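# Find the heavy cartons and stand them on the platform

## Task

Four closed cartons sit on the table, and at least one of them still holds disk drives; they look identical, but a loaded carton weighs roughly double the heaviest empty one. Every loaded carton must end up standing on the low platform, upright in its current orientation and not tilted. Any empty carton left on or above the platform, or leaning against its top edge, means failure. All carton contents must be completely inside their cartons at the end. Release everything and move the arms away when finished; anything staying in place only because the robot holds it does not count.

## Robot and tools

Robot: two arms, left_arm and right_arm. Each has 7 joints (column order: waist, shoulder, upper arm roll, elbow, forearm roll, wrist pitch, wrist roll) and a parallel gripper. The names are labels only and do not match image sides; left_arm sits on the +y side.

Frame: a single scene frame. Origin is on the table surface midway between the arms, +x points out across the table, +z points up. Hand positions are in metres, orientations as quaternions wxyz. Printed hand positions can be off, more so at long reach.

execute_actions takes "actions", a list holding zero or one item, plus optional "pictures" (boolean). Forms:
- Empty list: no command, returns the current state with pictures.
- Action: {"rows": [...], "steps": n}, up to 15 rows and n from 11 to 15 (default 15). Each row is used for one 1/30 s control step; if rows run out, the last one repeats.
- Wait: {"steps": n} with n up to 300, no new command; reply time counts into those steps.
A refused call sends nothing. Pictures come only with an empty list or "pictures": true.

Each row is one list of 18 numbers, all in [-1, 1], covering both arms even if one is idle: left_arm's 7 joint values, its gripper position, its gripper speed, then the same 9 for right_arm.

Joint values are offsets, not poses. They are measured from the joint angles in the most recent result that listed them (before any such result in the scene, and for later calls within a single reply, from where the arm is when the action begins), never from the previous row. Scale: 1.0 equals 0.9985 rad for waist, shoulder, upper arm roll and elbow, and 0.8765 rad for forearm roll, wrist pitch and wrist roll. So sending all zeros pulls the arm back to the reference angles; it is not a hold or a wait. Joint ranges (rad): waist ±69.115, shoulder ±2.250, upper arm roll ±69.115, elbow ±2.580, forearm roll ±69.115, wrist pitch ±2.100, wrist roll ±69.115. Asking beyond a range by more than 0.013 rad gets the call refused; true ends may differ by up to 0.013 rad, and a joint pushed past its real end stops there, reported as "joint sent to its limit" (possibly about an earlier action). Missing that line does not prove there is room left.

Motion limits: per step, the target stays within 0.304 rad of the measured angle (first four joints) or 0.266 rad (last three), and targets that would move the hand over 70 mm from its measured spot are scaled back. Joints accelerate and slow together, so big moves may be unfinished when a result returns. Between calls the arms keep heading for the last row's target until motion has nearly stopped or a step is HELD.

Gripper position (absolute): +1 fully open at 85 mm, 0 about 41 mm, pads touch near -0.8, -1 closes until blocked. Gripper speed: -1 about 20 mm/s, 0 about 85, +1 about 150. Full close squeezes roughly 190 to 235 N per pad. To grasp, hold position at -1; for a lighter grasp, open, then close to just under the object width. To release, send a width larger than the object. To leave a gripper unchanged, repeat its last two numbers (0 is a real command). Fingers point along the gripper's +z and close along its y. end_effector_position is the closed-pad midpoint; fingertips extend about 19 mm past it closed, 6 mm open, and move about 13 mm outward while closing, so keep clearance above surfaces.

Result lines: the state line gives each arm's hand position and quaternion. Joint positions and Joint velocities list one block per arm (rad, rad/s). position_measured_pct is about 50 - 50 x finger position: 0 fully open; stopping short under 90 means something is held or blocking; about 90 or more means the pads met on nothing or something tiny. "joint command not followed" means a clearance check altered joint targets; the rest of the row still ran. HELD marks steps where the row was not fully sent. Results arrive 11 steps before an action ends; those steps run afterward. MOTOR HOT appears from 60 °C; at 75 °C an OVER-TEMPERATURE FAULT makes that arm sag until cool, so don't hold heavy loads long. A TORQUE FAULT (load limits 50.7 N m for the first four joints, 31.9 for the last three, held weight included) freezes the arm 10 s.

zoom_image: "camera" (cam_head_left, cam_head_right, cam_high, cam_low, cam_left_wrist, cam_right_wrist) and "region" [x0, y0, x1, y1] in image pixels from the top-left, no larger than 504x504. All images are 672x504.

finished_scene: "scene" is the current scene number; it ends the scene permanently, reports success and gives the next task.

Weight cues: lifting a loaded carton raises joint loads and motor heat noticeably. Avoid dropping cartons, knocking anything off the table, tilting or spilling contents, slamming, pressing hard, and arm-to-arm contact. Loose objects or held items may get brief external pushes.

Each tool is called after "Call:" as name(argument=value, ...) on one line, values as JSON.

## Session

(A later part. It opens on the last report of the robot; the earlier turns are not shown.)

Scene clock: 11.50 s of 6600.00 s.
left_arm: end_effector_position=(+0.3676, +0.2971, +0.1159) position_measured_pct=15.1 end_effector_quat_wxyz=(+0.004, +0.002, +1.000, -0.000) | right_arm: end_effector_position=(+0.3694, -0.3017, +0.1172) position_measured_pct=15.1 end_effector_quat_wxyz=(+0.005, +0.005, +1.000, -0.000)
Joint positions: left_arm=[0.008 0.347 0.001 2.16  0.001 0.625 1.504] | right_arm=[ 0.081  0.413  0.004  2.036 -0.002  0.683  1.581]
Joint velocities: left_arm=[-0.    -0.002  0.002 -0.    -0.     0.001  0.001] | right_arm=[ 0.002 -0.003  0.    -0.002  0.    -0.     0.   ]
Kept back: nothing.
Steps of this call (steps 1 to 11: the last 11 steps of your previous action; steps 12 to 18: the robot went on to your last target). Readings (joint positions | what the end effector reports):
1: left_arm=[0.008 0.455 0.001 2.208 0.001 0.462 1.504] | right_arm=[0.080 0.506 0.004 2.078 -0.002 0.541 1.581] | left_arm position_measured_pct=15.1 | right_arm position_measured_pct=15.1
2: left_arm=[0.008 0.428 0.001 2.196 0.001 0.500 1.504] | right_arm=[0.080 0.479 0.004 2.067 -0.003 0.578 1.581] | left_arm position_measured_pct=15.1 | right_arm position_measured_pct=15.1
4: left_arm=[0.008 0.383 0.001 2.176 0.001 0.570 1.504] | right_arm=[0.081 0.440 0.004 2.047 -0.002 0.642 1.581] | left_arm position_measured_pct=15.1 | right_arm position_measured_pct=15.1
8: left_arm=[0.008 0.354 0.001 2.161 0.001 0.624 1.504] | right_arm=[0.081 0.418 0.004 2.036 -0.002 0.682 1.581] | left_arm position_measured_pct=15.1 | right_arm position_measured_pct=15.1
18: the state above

Call:
execute_actions(actions=[{"rows":[[0.268,0.033,0,-0.024,0,0.001,0.315,0.7,0,-0.265,0.041,0,-0.036,0,0.006,-0.292,0.7,0]]}])

Call:
execute_actions(actions=[{"steps":22}], pictures=true)

Scene clock: 12.03 s of 6600.00 s.
left_arm: end_effector_position=(+0.3681, +0.2847, +0.1150) position_measured_pct=15.1 end_effector_quat_wxyz=(+0.004, +0.006, +1.000, +0.000) | right_arm: end_effector_position=(+0.3716, -0.2881, +0.1160) position_measured_pct=15.1 end_effector_quat_wxyz=(+0.004, +0.002, +1.000, -0.001)
Joint positions: left_arm=[ 0.048  0.352 -0.001  2.157  0.001  0.625  1.536] | right_arm=[ 0.041  0.418  0.006  2.031 -0.002  0.684  1.551]
Joint velocities: left_arm=[ 0.615  0.077 -0.003 -0.053 -0.     0.001  0.566] | right_arm=[-0.612  0.096  0.005 -0.078  0.001  0.01  -0.546]
Steps of this call (steps 1 to 12: the robot went on to your last target; steps 13 to 16: the first 4 steps of this action). Readings (joint positions | what the end effector reports):
13: left_arm=[0.010 0.347 0.000 2.160 0.001 0.625 1.505] | right_arm=[0.079 0.412 0.004 2.036 -0.002 0.683 1.580] | left_arm position_measured_pct=15.1 | right_arm position_measured_pct=15.1
14: left_arm=[0.017 0.348 -0.000 2.160 0.001 0.625 1.509] | right_arm=[0.072 0.414 0.005 2.035 -0.002 0.683 1.576] | left_arm position_measured_pct=15.1 | right_arm position_measured_pct=15.1
16: the state above

Scene clock: 12.77 s of 6600.00 s.
left_arm: end_effector_position=(+0.3620, +0.2077, +0.1093) position_measured_pct=15.1 end_effector_quat_wxyz=(-0.001, -0.002, +1.000, -0.000) | right_arm: end_effector_position=(+0.3756, -0.2006, +0.1090) position_measured_pct=15.1 end_effector_quat_wxyz=(+0.000, +0.001, +1.000, -0.000)
Joint positions: left_arm=[0.275 0.38  0.001 2.136 0.001 0.626 1.78 ] | right_arm=[-0.184  0.453  0.004  2.    -0.003  0.688  1.325]
Joint velocities: left_arm=[ 0.003  0.001 -0.     0.    -0.001  0.     0.   ] | right_arm=[-0.005 -0.001  0.     0.     0.    -0.001  0.   ]
Kept back: nothing.
Steps of this call (steps 1 to 11: the last 11 steps of your previous action; steps 12 to 22: the robot went on to your last target). Readings (joint positions | what the end effector reports):
1: left_arm=[0.071 0.355 -0.001 2.155 0.001 0.625 1.558] | right_arm=[0.018 0.422 0.006 2.028 -0.002 0.684 1.530] | left_arm position_measured_pct=15.1 | right_arm position_measured_pct=15.1
2: left_arm=[0.100 0.358 -0.001 2.152 0.001 0.625 1.586] | right_arm=[-0.010 0.426 0.006 2.024 -0.002 0.685 1.503] | left_arm position_measured_pct=15.1 | right_arm position_measured_pct=15.1
4: left_arm=[0.168 0.367 -0.000 2.146 0.001 0.626 1.657] | right_arm=[-0.077 0.437 0.005 2.015 -0.002 0.686 1.437] | left_arm position_measured_pct=15.1 | right_arm position_measured_pct=15.1
8: left_arm=[0.253 0.377 0.002 2.138 0.002 0.626 1.762] | right_arm=[-0.162 0.450 0.002 2.002 -0.003 0.688 1.341] | left_arm position_measured_pct=15.1 | right_arm position_measured_pct=15.1
22: the state above

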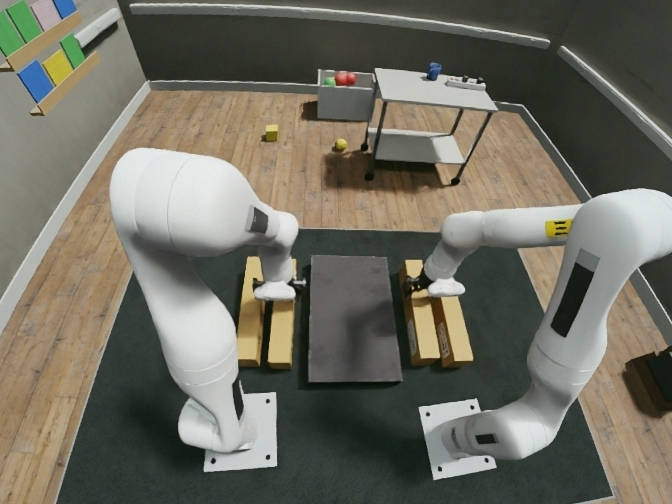

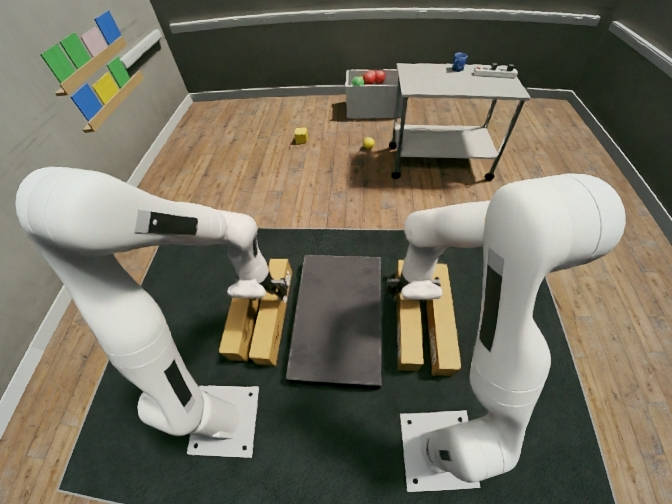

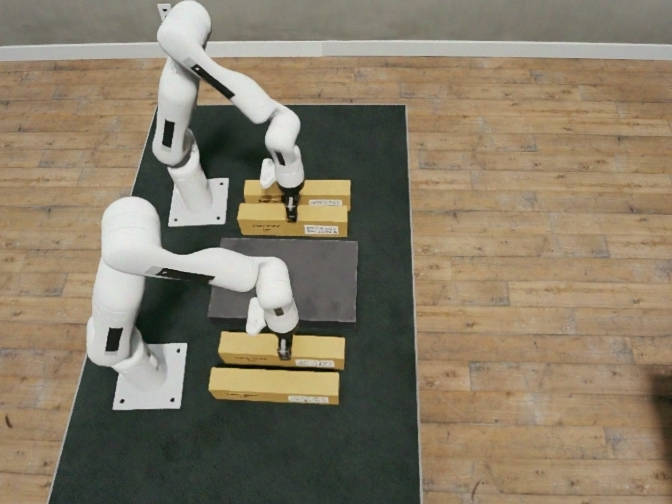

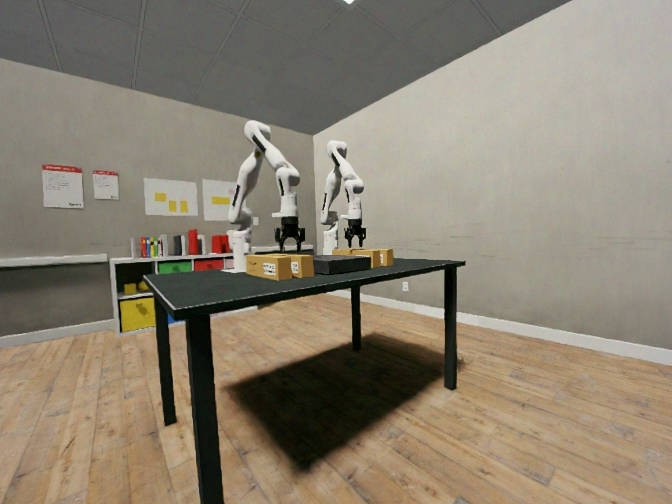

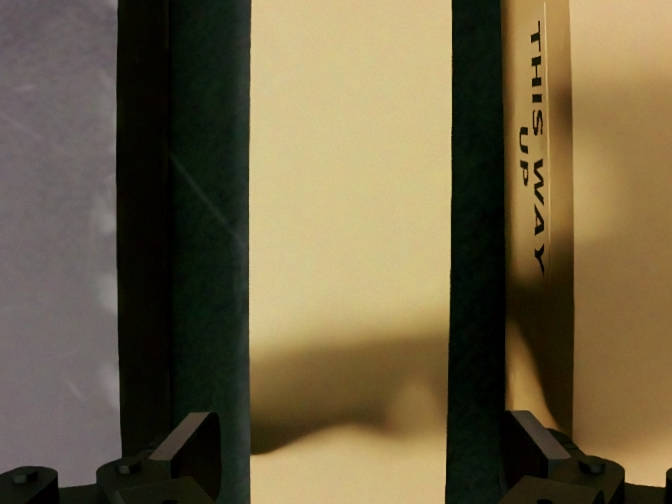

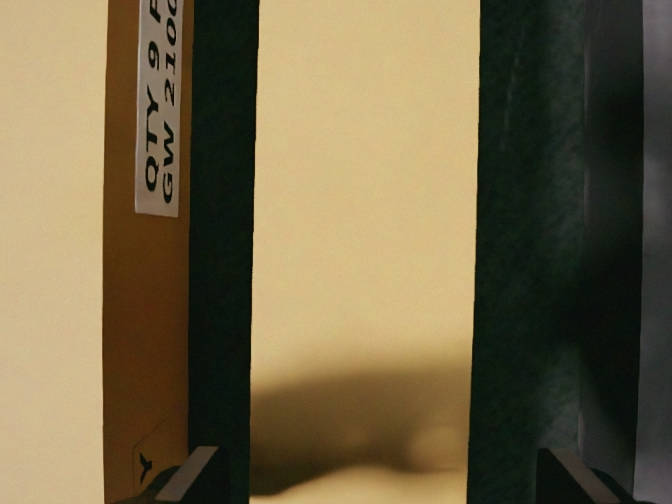

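Call:
execute_actions(actions=[{"rows":[[0.009,0,0,0,0,0,0,0.7,0,0.014,0,0,0,0,0,0,0.7,0],[0.009,0,0,0,0,0,0,0.7,0,0.014,0,0,0,0,0,0,0.7,0],[0.009,0.14,0,0.054,0,-0.221,0,0.7,0,0.014,0.123,0,0.049,0,-0.196,0,0.7,0]]}])

Call:
execute_actions(actions=[{"steps":18}])

Call:
execute_actions(actions=[{"rows":[[0,0,0,0,0,0,0,-1,0,0,0,0,0,0,0,0,-1,0]]}])

Call:
execute_actions(actions=[{"steps":14}])

Call:
execute_actions(actions=[{"rows":[[0,-0.06,0,-0.02,0,0.09,0,-1,0,0,-0.06,0,-0.02,0,0.09,0,-1,0]]}])

Call:
execute_actions(actions=[{"steps":24}], pictures=true)

Scene clock: 13.53 s of 6600.00 s.
left_arm: end_effector_position=(+0.3610, +0.2049, +0.1061) position_measured_pct=15.1 end_effector_quat_wxyz=(-0.002, +0.002, +1.000, -0.000) | right_arm: end_effector_position=(+0.3760, -0.2059, +0.1054) position_measured_pct=15.1 end_effector_quat_wxyz=(-0.001, +0.007, +1.000, -0.001)
Joint positions: left_arm=[0.283 0.389 0.001 2.138 0.001 0.618 1.78 ] | right_arm=[-0.171  0.461  0.005  2.002 -0.002  0.681  1.325]
Joint velocities: left_arm=[ 0.002  0.293 -0.     0.089 -0.005 -0.32  -0.001] | right_arm=[-0.01   0.286  0.011  0.1   -0.003 -0.306  0.   ]
Steps of this call (steps 1 to 15: the robot went on to your last target; steps 16 to 19: nothing new was sent; steps 20 to 23: the first 4 steps of this action). Readings (joint positions | what the end effector reports):
20: left_arm=[0.277 0.380 0.000 2.136 0.001 0.626 1.780] | right_arm=[-0.182 0.453 0.004 2.000 -0.003 0.688 1.325] | left_arm position_measured_pct=15.1 | right_arm position_measured_pct=15.1
21: left_arm=[0.282 0.380 -0.000 2.136 0.001 0.626 1.780] | right_arm=[-0.176 0.453 0.003 2.000 -0.003 0.688 1.325] | left_arm position_measured_pct=15.1 | right_arm position_measured_pct=15.1
23: the state above

Scene clock: 14.13 s of 6600.00 s.
left_arm: end_effector_position=(+0.3616, +0.2047, +0.0533) position_measured_pct=15.1 end_effector_quat_wxyz=(-0.000, +0.002, +1.000, -0.000) | right_arm: end_effector_position=(+0.3772, -0.2059, +0.0531) position_measured_pct=15.1 end_effector_quat_wxyz=(+0.000, +0.008, +1.000, -0.000)
Joint positions: left_arm=[0.284 0.519 0.001 2.19  0.001 0.432 1.78 ] | right_arm=[-0.17   0.576  0.004  2.049 -0.003  0.516  1.325]
Joint velocities: left_arm=[ 0.     0.005 -0.002  0.001 -0.    -0.    -0.   ] | right_arm=[ 0.001  0.003 -0.    -0.001 -0.    -0.001 -0.   ]
Kept back: nothing.
Steps of this call (steps 1 to 11: the last 11 steps of your previous action; steps 12 to 18: the robot went on to your last target). Readings (joint positions | what the end effector reports):
1: left_arm=[0.284 0.401 0.001 2.143 0.001 0.603 1.780] | right_arm=[-0.171 0.474 0.005 2.007 -0.002 0.666 1.325] | left_arm position_measured_pct=15.1 | right_arm position_measured_pct=15.1
2: left_arm=[0.284 0.419 0.001 2.149 0.001 0.581 1.780] | right_arm=[-0.171 0.491 0.004 2.014 -0.002 0.644 1.325] | left_arm position_measured_pct=15.1 | right_arm position_measured_pct=15.1
4: left_arm=[0.284 0.467 0.001 2.167 0.001 0.515 1.780] | right_arm=[-0.170 0.537 0.004 2.032 -0.003 0.581 1.325] | left_arm position_measured_pct=15.1 | right_arm position_measured_pct=15.1
8: left_arm=[0.284 0.513 0.001 2.189 0.001 0.436 1.780] | right_arm=[-0.170 0.571 0.004 2.048 -0.003 0.518 1.325] | left_arm position_measured_pct=15.1 | right_arm position_measured_pct=15.1
18: the state above

Scene clock: 14.27 s of 6600.00 s.
left_arm: end_effector_position=(+0.3617, +0.2047, +0.0533) position_measured_pct=19.4 end_effector_quat_wxyz=(-0.000, +0.002, +1.000, -0.000) | right_arm: end_effector_position=(+0.3772, -0.2059, +0.0532) position_measured_pct=19.4 end_effector_quat_wxyz=(+0.000, +0.008, +1.000, -0.000)
Joint positions: left_arm=[0.284 0.519 0.001 2.19  0.001 0.432 1.78 ] | right_arm=[-0.17   0.576  0.004  2.049 -0.003  0.516  1.325]
Joint velocities: left_arm=[ 0.     0.002  0.002 -0.    -0.002  0.     0.001] | right_arm=[ 0.002  0.001  0.    -0.001 -0.    -0.    -0.   ]
Steps of this call (steps 1 to 4: the first 4 steps of this action). Readings (joint positions | what the end effector reports):
1: left_arm=[0.284 0.519 0.001 2.190 0.001 0.432 1.780] | right_arm=[-0.170 0.576 0.004 2.049 -0.003 0.516 1.325] | left_arm position_measured_pct=15.1 | right_arm position_measured_pct=15.1
2: left_arm=[0.284 0.519 0.001 2.190 0.001 0.432 1.780] | right_arm=[-0.170 0.576 0.004 2.049 -0.003 0.516 1.325] | left_arm position_measured_pct=15.5 | right_arm position_measured_pct=15.5
4: the state above

Scene clock: 14.73 s of 6600.00 s.
left_arm: end_effector_position=(+0.3617, +0.2045, +0.0539) position_measured_pct=36.1 end_effector_quat_wxyz=(+0.000, +0.003, +1.000, -0.001) | right_arm: end_effector_position=(+0.3773, -0.2066, +0.0537) position_measured_pct=35.7 end_effector_quat_wxyz=(+0.001, +0.009, +1.000, -0.001)
Joint positions: left_arm=[0.285 0.518 0.001 2.19  0.001 0.433 1.78 ] | right_arm=[-0.169  0.574  0.005  2.049 -0.002  0.517  1.325]
Joint velocities: left_arm=[ 0.  0. -0. -0.  0. -0. -0.] | right_arm=[ 0.001  0.     0.    -0.001 -0.     0.     0.   ]
Kept back: nothing.
Steps of this call (steps 1 to 11: the last 11 steps of your previous action; steps 12 to 14: the robot went on to your last target). Readings (joint positions | what the end effector reports):
1: left_arm=[0.284 0.519 0.001 2.190 0.001 0.432 1.780] | right_arm=[-0.170 0.576 0.004 2.049 -0.003 0.516 1.325] | left_arm position_measured_pct=22.2 | right_arm position_measured_pct=22.2
2: left_arm=[0.284 0.519 0.001 2.190 0.001 0.432 1.780] | right_arm=[-0.170 0.576 0.004 2.049 -0.003 0.516 1.325] | left_arm position_measured_pct=25.0 | right_arm position_measured_pct=25.0
4: left_arm=[0.284 0.519 0.001 2.190 0.001 0.432 1.780] | right_arm=[-0.169 0.576 0.005 2.049 -0.002 0.517 1.325] | left_arm position_measured_pct=31.0 | right_arm position_measured_pct=31.0
8: left_arm=[0.285 0.518 0.001 2.190 0.001 0.433 1.780] | right_arm=[-0.169 0.574 0.005 2.049 -0.002 0.517 1.325] | left_arm position_measured_pct=36.1 | right_arm position_measured_pct=35.7
14: the state above

Scene clock: 14.87 s of 6600.00 s.
left_arm: end_effector_position=(+0.3606, +0.2049, +0.0654) position_measured_pct=36.1 end_effector_quat_wxyz=(-0.001, +0.003, +1.000, -0.000) | right_arm: end_effector_position=(+0.3757, -0.2066, +0.0662) position_measured_pct=35.7 end_effector_quat_wxyz=(-0.001, +0.008, +1.000, -0.001)
Joint positions: left_arm=[0.285 0.487 0.001 2.183 0.001 0.474 1.78 ] | right_arm=[-0.169  0.545  0.004  2.042 -0.002  0.557  1.325]
Joint velocities: left_arm=[ 0.    -0.43  -0.001 -0.135 -0.003  0.63  -0.002] | right_arm=[ 0.001 -0.426  0.001 -0.137 -0.001  0.633 -0.002]
Steps of this call (steps 1 to 4: the first 4 steps of this action). Readings (joint positions | what the end effector reports):
1: left_arm=[0.285 0.516 0.001 2.190 0.001 0.434 1.780] | right_arm=[-0.169 0.573 0.005 2.049 -0.002 0.518 1.325] | left_arm position_measured_pct=36.1 | right_arm position_measured_pct=35.7
2: left_arm=[0.285 0.512 0.001 2.189 0.001 0.440 1.780] | right_arm=[-0.169 0.569 0.004 2.048 -0.002 0.524 1.325] | left_arm position_measured_pct=36.1 | right_arm position_measured_pct=35.7
4: the state above

Scene clock: 15.67 s of 6600.00 s.
left_arm: end_effector_position=(+0.3587, +0.2052, +0.0740) position_measured_pct=36.1 end_effector_quat_wxyz=(-0.005, +0.003, +1.000, +0.001) | right_arm: end_effector_position=(+0.3739, -0.2072, +0.0761) position_measured_pct=35.7 end_effector_quat_wxyz=(-0.004, +0.009, +1.000, -0.002)
Joint positions: left_arm=[0.285 0.465 0.001 2.174 0.001 0.512 1.78 ] | right_arm=[-0.169  0.523  0.005  2.033 -0.002  0.595  1.325]
Joint velocities: left_arm=[-0.     0.     0.001  0.     0.     0.001 -0.   ] | right_arm=[-0.     0.     0.     0.001 -0.    -0.001 -0.   ]
Kept back: nothing.
Steps of this call (steps 1 to 11: the last 11 steps of your previous action; steps 12 to 24: the robot went on to your last target). Readings (joint positions | what the end effector reports):
1: left_arm=[0.285 0.475 0.001 2.178 0.001 0.492 1.780] | right_arm=[-0.169 0.533 0.004 2.037 -0.002 0.576 1.325] | left_arm position_measured_pct=36.1 | right_arm position_measured_pct=35.7
2: left_arm=[0.285 0.469 0.001 2.175 0.001 0.504 1.780] | right_arm=[-0.169 0.526 0.004 2.034 -0.002 0.588 1.325] | left_arm position_measured_pct=36.1 | right_arm position_measured_pct=35.7
4: left_arm=[0.285 0.468 0.001 2.173 0.001 0.511 1.780] | right_arm=[-0.169 0.525 0.005 2.032 -0.002 0.595 1.325] | left_arm position_measured_pct=36.1 | right_arm position_measured_pct=35.7
8: left_arm=[0.285 0.466 0.001 2.174 0.001 0.512 1.780] | right_arm=[-0.169 0.524 0.005 2.033 -0.002 0.595 1.325] | left_arm position_measured_pct=36.1 | right_arm position_measured_pct=35.7
24: the state above

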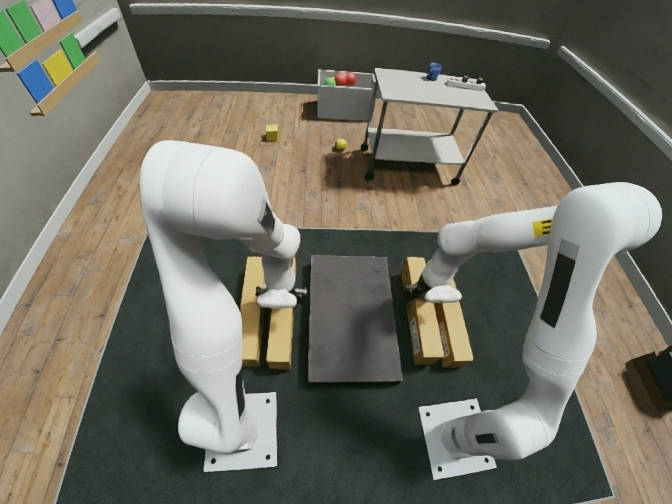

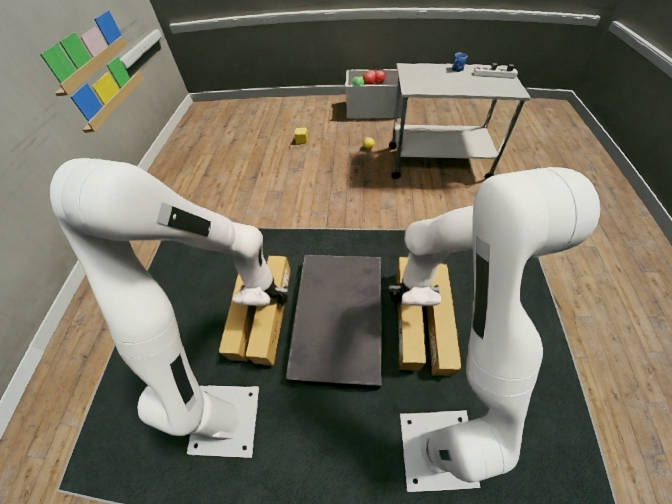

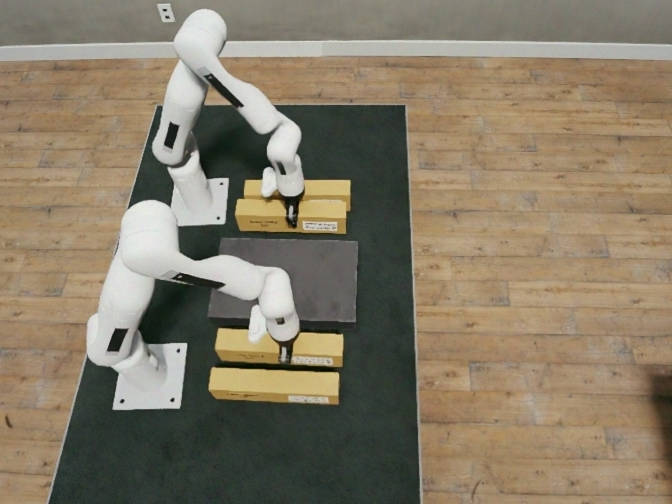

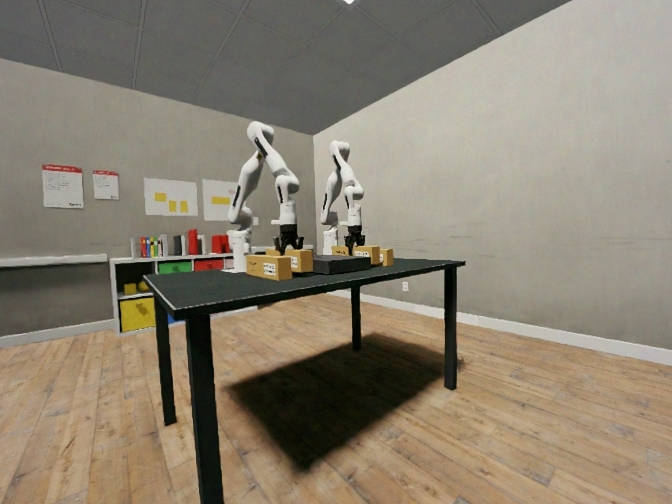

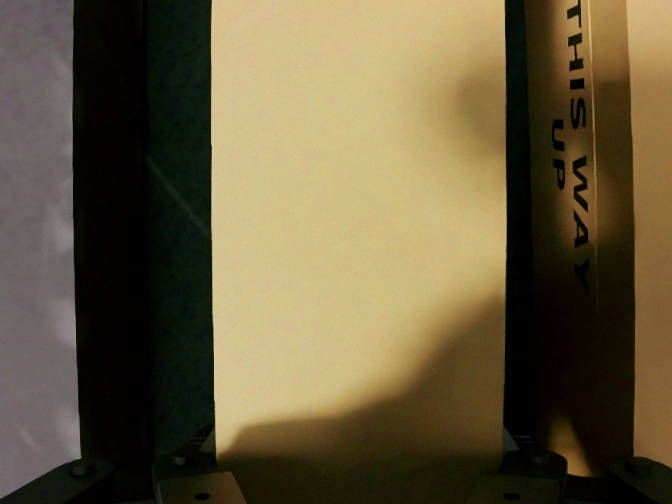

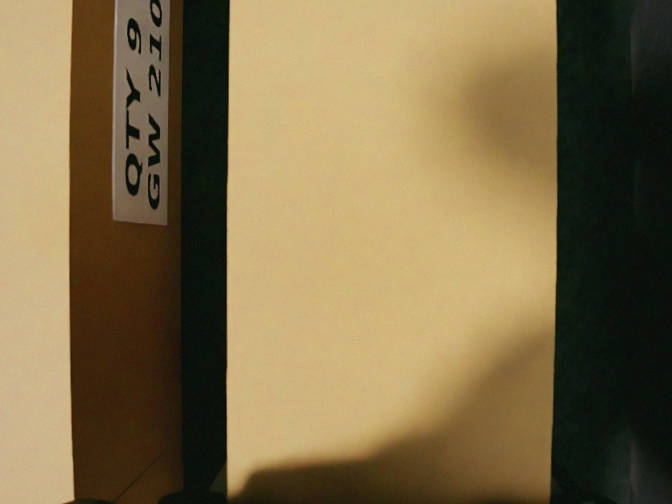

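Call:
execute_actions(actions=[{"rows":[[0,-0.157,0,-0.082,0,0.25,0,-1,0,0,-0.137,0,-0.075,0,0.217,0,-1,0]]}])

Call:
execute_actions(actions=[{"steps":20}])

Call:
execute_actions(actions=[{"rows":[[0.289,0.078,0,-0.147,0,0.066,0.34,-1,0,-0.296,0.04,0,-0.089,0,0.041,-0.32,-1,0]]}])

Call:
execute_actions(actions=[{"steps":25}], pictures=true)

Scene clock: 17.10 s of 6600.00 s.
left_arm: end_effector_position=(+0.3606, +0.2048, +0.0894) position_measured_pct=36.1 end_effector_quat_wxyz=(-0.002, +0.003, +1.000, -0.000) | right_arm: end_effector_position=(+0.3755, -0.2067, +0.0932) position_measured_pct=35.7 end_effector_quat_wxyz=(-0.002, +0.009, +1.000, -0.001)
Joint positions: left_arm=[0.285 0.428 0.001 2.158 0.001 0.56  1.78 ] | right_arm=[-0.169  0.486  0.004  2.016 -0.002  0.644  1.325]
Joint velocities: left_arm=[-0.    -0.604 -0.001 -0.296 -0.001  0.827  0.   ] | right_arm=[-0.001 -0.598 -0.001 -0.309  0.     0.833 -0.   ]
Steps of this call (steps 1 to 15: the robot went on to your last target; steps 16 to 39: nothing new was sent; steps 40 to 43: the first 4 steps of this action). Readings (joint positions | what the end effector reports):
40: left_arm=[0.285 0.464 0.001 2.173 0.001 0.513 1.780] | right_arm=[-0.169 0.522 0.005 2.032 -0.002 0.597 1.325] | left_arm position_measured_pct=36.1 | right_arm position_measured_pct=35.7
41: left_arm=[0.285 0.457 0.001 2.171 0.001 0.521 1.780] | right_arm=[-0.169 0.516 0.005 2.030 -0.002 0.604 1.325] | left_arm position_measured_pct=36.1 | right_arm position_measured_pct=35.7
43: the state above

Scene clock: 17.77 s of 6600.00 s.
left_arm: end_effector_position=(+0.3609, +0.2047, +0.1388) position_measured_pct=36.1 end_effector_quat_wxyz=(-0.001, +0.003, +1.000, -0.000) | right_arm: end_effector_position=(+0.3764, -0.2064, +0.1393) position_measured_pct=35.7 end_effector_quat_wxyz=(-0.000, +0.009, +1.000, -0.000)
Joint positions: left_arm=[0.285 0.316 0.001 2.097 0.001 0.73  1.78 ] | right_arm=[-0.169  0.395  0.005  1.962 -0.002  0.785  1.325]
Joint velocities: left_arm=[-0.    -0.001  0.001  0.     0.001  0.     0.   ] | right_arm=[ 0.001 -0.001  0.     0.001  0.    -0.    -0.   ]
Kept back: nothing.
Steps of this call (steps 1 to 11: the last 11 steps of your previous action; steps 12 to 20: the robot went on to your last target). Readings (joint positions | what the end effector reports):
1: left_arm=[0.285 0.405 0.001 2.146 0.001 0.592 1.780] | right_arm=[-0.169 0.464 0.004 2.004 -0.002 0.676 1.325] | left_arm position_measured_pct=36.1 | right_arm position_measured_pct=35.7
2: left_arm=[0.285 0.379 0.001 2.132 0.001 0.630 1.780] | right_arm=[-0.169 0.441 0.004 1.990 -0.002 0.711 1.325] | left_arm position_measured_pct=36.1 | right_arm position_measured_pct=35.7
4: left_arm=[0.285 0.341 0.001 2.108 0.001 0.692 1.780] | right_arm=[-0.169 0.410 0.005 1.969 -0.002 0.762 1.325] | left_arm position_measured_pct=36.1 | right_arm position_measured_pct=35.7
8: left_arm=[0.285 0.321 0.001 2.096 0.001 0.730 1.780] | right_arm=[-0.169 0.398 0.005 1.962 -0.002 0.784 1.325] | left_arm position_measured_pct=36.1 | right_arm position_measured_pct=35.7
20: the state above

Scene clock: 17.90 s of 6600.00 s.
left_arm: end_effector_position=(+0.3615, +0.1929, +0.1377) position_measured_pct=36.1 end_effector_quat_wxyz=(-0.003, +0.006, +1.000, +0.002) | right_arm: end_effector_position=(+0.3762, -0.1940, +0.1384) position_measured_pct=35.7 end_effector_quat_wxyz=(-0.001, +0.005, +1.000, -0.002)
Joint positions: left_arm=[ 0.323  0.329 -0.003  2.081 -0.001  0.738  1.809] | right_arm=[-0.207  0.402  0.009  1.954  0.001  0.789  1.297]
Joint velocities: left_arm=[ 0.607  0.196 -0.012 -0.271 -0.003  0.117  0.524] | right_arm=[-0.6    0.117  0.02  -0.152  0.008  0.069 -0.51 ]
Steps of this call (steps 1 to 4: the first 4 steps of this action). Readings (joint positions | what the end effector reports):
1: left_arm=[0.286 0.317 0.000 2.096 0.001 0.731 1.780] | right_arm=[-0.171 0.395 0.005 1.962 -0.002 0.785 1.324] | left_arm position_measured_pct=36.1 | right_arm position_measured_pct=35.7
2: left_arm=[0.293 0.319 -0.001 2.094 -0.000 0.732 1.785] | right_arm=[-0.177 0.397 0.007 1.961 -0.001 0.786 1.320] | left_arm position_measured_pct=36.1 | right_arm position_measured_pct=35.7
4: the state above

Scene clock: 18.73 s of 6600.00 s.
left_arm: end_effector_position=(+0.3600, +0.0938, +0.1378) position_measured_pct=36.1 end_effector_quat_wxyz=(-0.002, -0.002, +1.000, +0.001) | right_arm: end_effector_position=(+0.3642, -0.0855, +0.1386) position_measured_pct=35.7 end_effector_quat_wxyz=(-0.000, +0.001, +1.000, -0.001)
Joint positions: left_arm=[0.573 0.403 0.001 1.955 0.001 0.788 2.078] | right_arm=[-0.465  0.445  0.004  1.878 -0.002  0.82   1.044]
Joint velocities: left_arm=[ 0.001  0.    -0.001 -0.    -0.     0.001  0.   ] | right_arm=[-0.  0.  0. -0.  0.  0. -0.]
Kept back: nothing.
Steps of this call (steps 1 to 11: the last 11 steps of your previous action; steps 12 to 25: the robot went on to your last target). Readings (joint positions | what the end effector reports):
1: left_arm=[0.346 0.336 -0.003 2.071 -0.001 0.742 1.830] | right_arm=[-0.230 0.407 0.009 1.948 0.001 0.792 1.277] | left_arm position_measured_pct=36.1 | right_arm position_measured_pct=35.7
2: left_arm=[0.375 0.345 -0.003 2.057 -0.002 0.748 1.856] | right_arm=[-0.258 0.412 0.010 1.940 0.001 0.795 1.252] | left_arm position_measured_pct=36.1 | right_arm position_measured_pct=35.7
4: left_arm=[0.441 0.366 -0.002 2.024 -0.001 0.760 1.925] | right_arm=[-0.323 0.424 0.008 1.922 -0.000 0.802 1.188] | left_arm position_measured_pct=36.1 | right_arm position_measured_pct=35.7
8: left_arm=[0.542 0.393 0.004 1.968 0.003 0.780 2.047] | right_arm=[-0.428 0.439 0.002 1.888 -0.004 0.814 1.077] | left_arm position_measured_pct=36.1 | right_arm position_measured_pct=35.7
25: the state above

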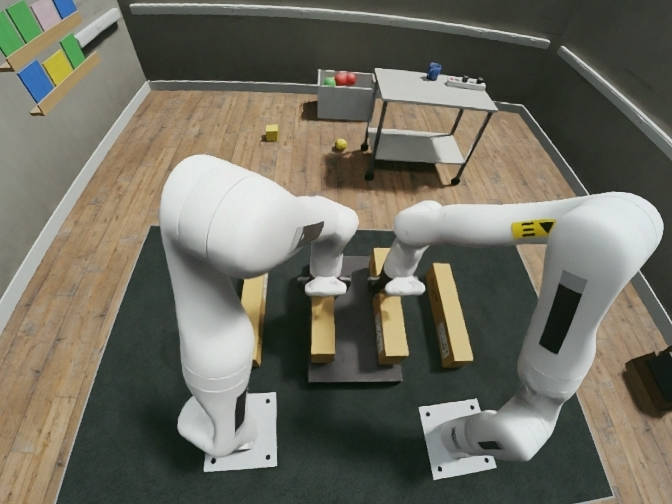

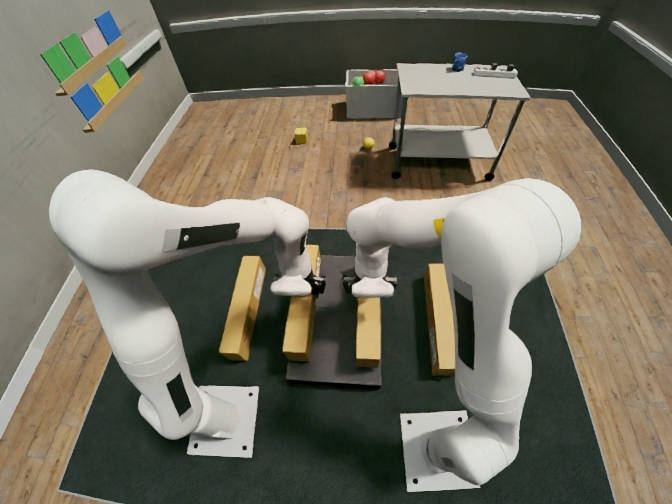

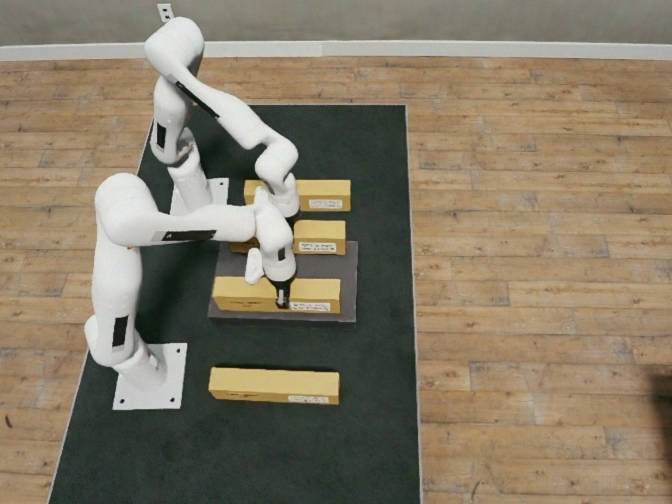

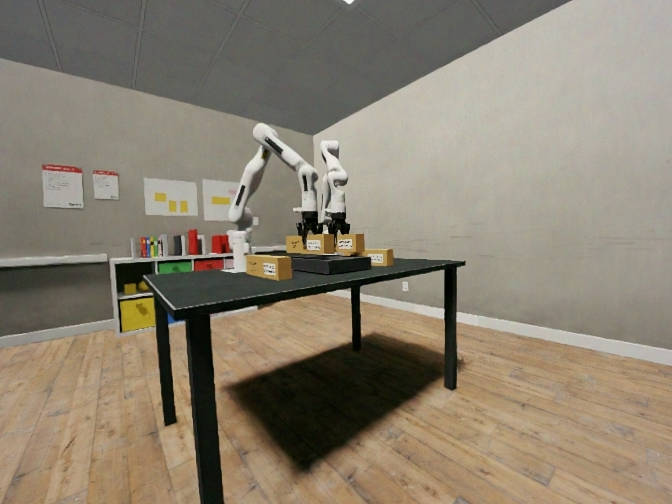

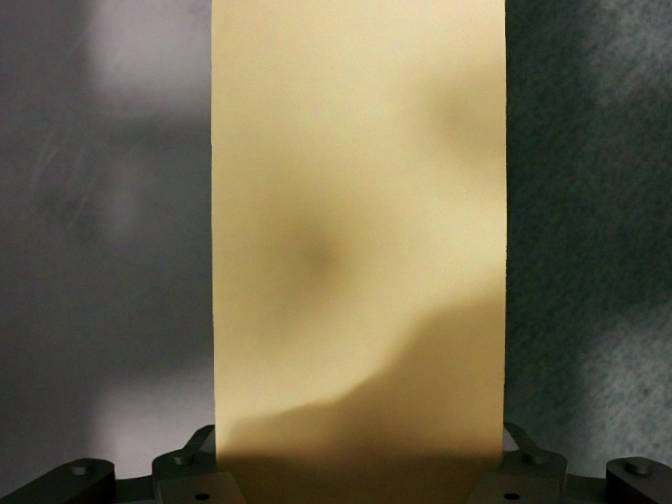

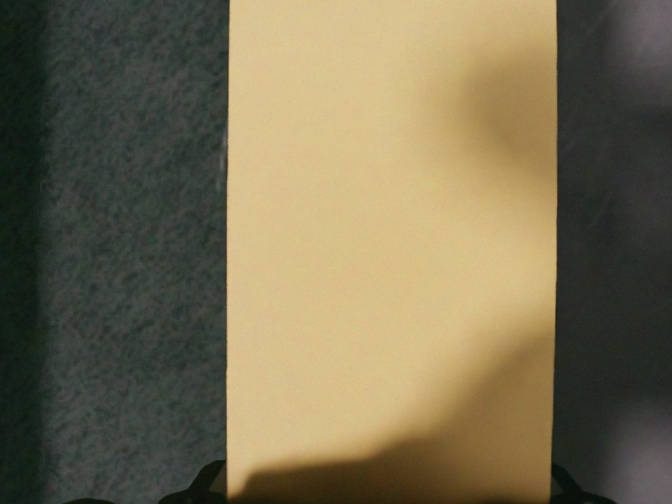

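Call:
execute_actions(actions=[{"rows":[[0,0.055,0,0.023,0,-0.103,0,-1,0,0,0.052,0,0.023,0,-0.097,0,-1,0]]}])

Call:
execute_actions(actions=[{"steps":16}], pictures=true)

Scene clock: 19.20 s of 6600.00 s.
left_arm: end_effector_position=(+0.3614, +0.0930, +0.1211) position_measured_pct=36.1 end_effector_quat_wxyz=(-0.004, -0.002, +1.000, +0.001) | right_arm: end_effector_position=(+0.3656, -0.0848, +0.1213) position_measured_pct=35.7 end_effector_quat_wxyz=(-0.002, +0.001, +1.000, -0.002)
Joint positions: left_arm=[0.573 0.439 0.001 1.968 0.001 0.742 2.078] | right_arm=[-0.465  0.479  0.005  1.891 -0.002  0.775  1.044]
Joint velocities: left_arm=[-0.001  0.481 -0.001  0.214  0.002 -0.718  0.001] | right_arm=[ 0.002  0.469 -0.001  0.215  0.003 -0.691 -0.001]
Steps of this call (steps 1 to 10: the robot went on to your last target; steps 11 to 14: the first 4 steps of this action). Readings (joint positions | what the end effector reports):
11: left_arm=[0.573 0.405 0.001 1.955 0.001 0.787 2.078] | right_arm=[-0.465 0.446 0.005 1.879 -0.002 0.819 1.044] | left_arm position_measured_pct=36.1 | right_arm position_measured_pct=35.7
12: left_arm=[0.573 0.411 0.001 1.957 0.001 0.780 2.078] | right_arm=[-0.465 0.452 0.005 1.881 -0.002 0.812 1.044] | left_arm position_measured_pct=36.1 | right_arm position_measured_pct=35.7
14: the state above

Scene clock: 19.73 s of 6600.00 s.
left_arm: end_effector_position=(+0.3635, +0.0919, +0.1138) position_measured_pct=36.1 end_effector_quat_wxyz=(+0.002, -0.002, +1.000, -0.001) | right_arm: end_effector_position=(+0.3675, -0.0840, +0.1137) position_measured_pct=35.7 end_effector_quat_wxyz=(+0.002, +0.001, +1.000, +0.001)
Joint positions: left_arm=[0.573 0.451 0.001 1.981 0.001 0.706 2.078] | right_arm=[-0.464  0.492  0.005  1.903 -0.002  0.741  1.045]
Joint velocities: left_arm=[ 0.     0.     0.     0.     0.    -0.    -0.001] | right_arm=[ 0.002 -0.    -0.    -0.002  0.    -0.     0.   ]
Kept back: nothing.
Steps of this call (steps 1 to 11: the last 11 steps of your previous action; steps 12 to 16: the robot went on to your last target). Readings (joint positions | what the end effector reports):
1: left_arm=[0.573 0.453 0.001 1.975 0.001 0.721 2.078] | right_arm=[-0.465 0.493 0.004 1.899 -0.002 0.755 1.044] | left_arm position_measured_pct=36.1 | right_arm position_measured_pct=35.7
2: left_arm=[0.573 0.453 0.001 1.978 0.001 0.713 2.078] | right_arm=[-0.465 0.493 0.005 1.901 -0.002 0.747 1.044] | left_arm position_measured_pct=36.1 | right_arm position_measured_pct=35.7
4: left_arm=[0.573 0.451 0.001 1.981 0.001 0.706 2.078] | right_arm=[-0.464 0.492 0.005 1.903 -0.002 0.742 1.045] | left_arm position_measured_pct=36.1 | right_arm position_measured_pct=35.7
8: left_arm=[0.573 0.451 0.001 1.981 0.001 0.706 2.078] | right_arm=[-0.464 0.492 0.005 1.903 -0.002 0.741 1.045] | left_arm position_measured_pct=36.1 | right_arm position_measured_pct=35.7
16: the state above

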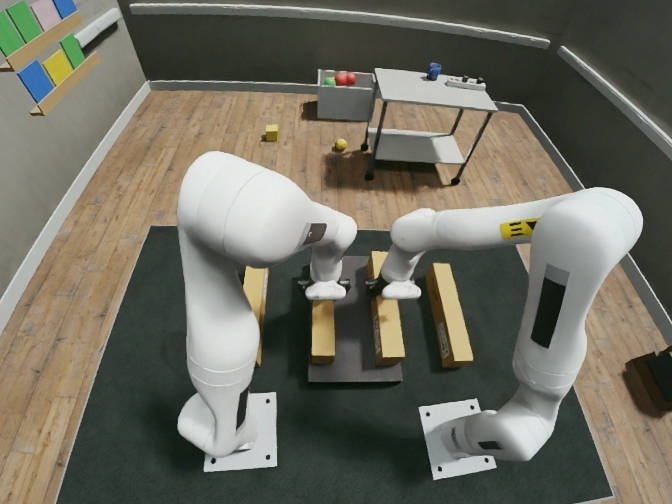

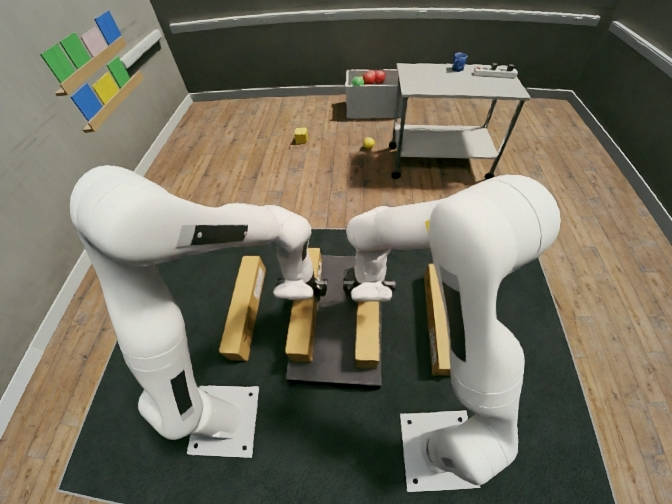

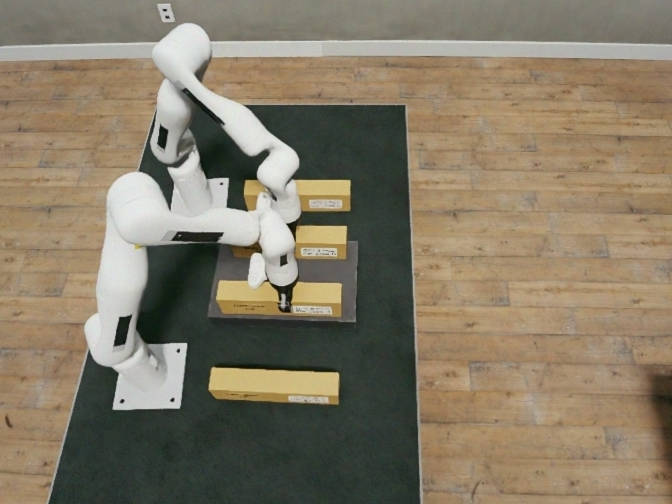

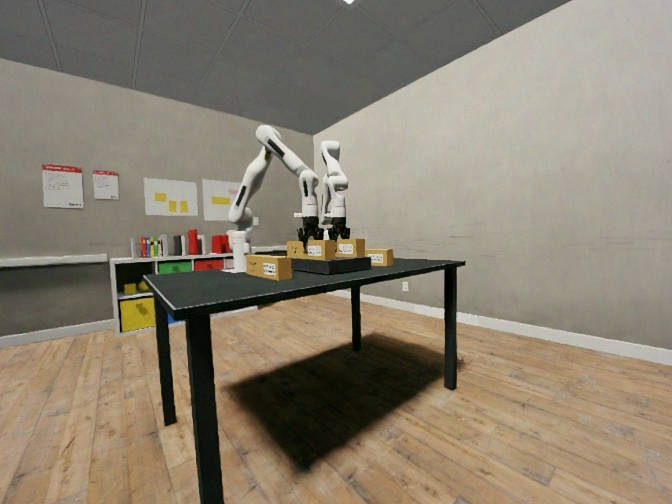

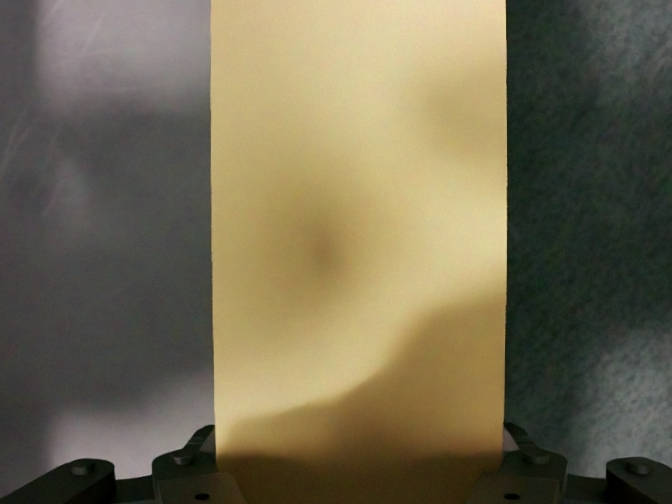

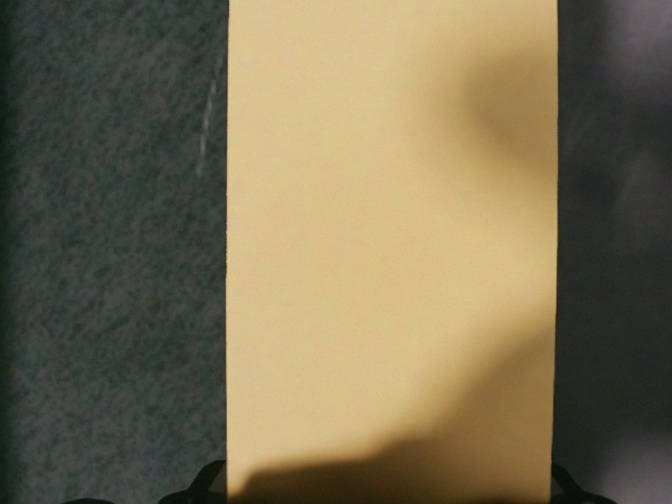

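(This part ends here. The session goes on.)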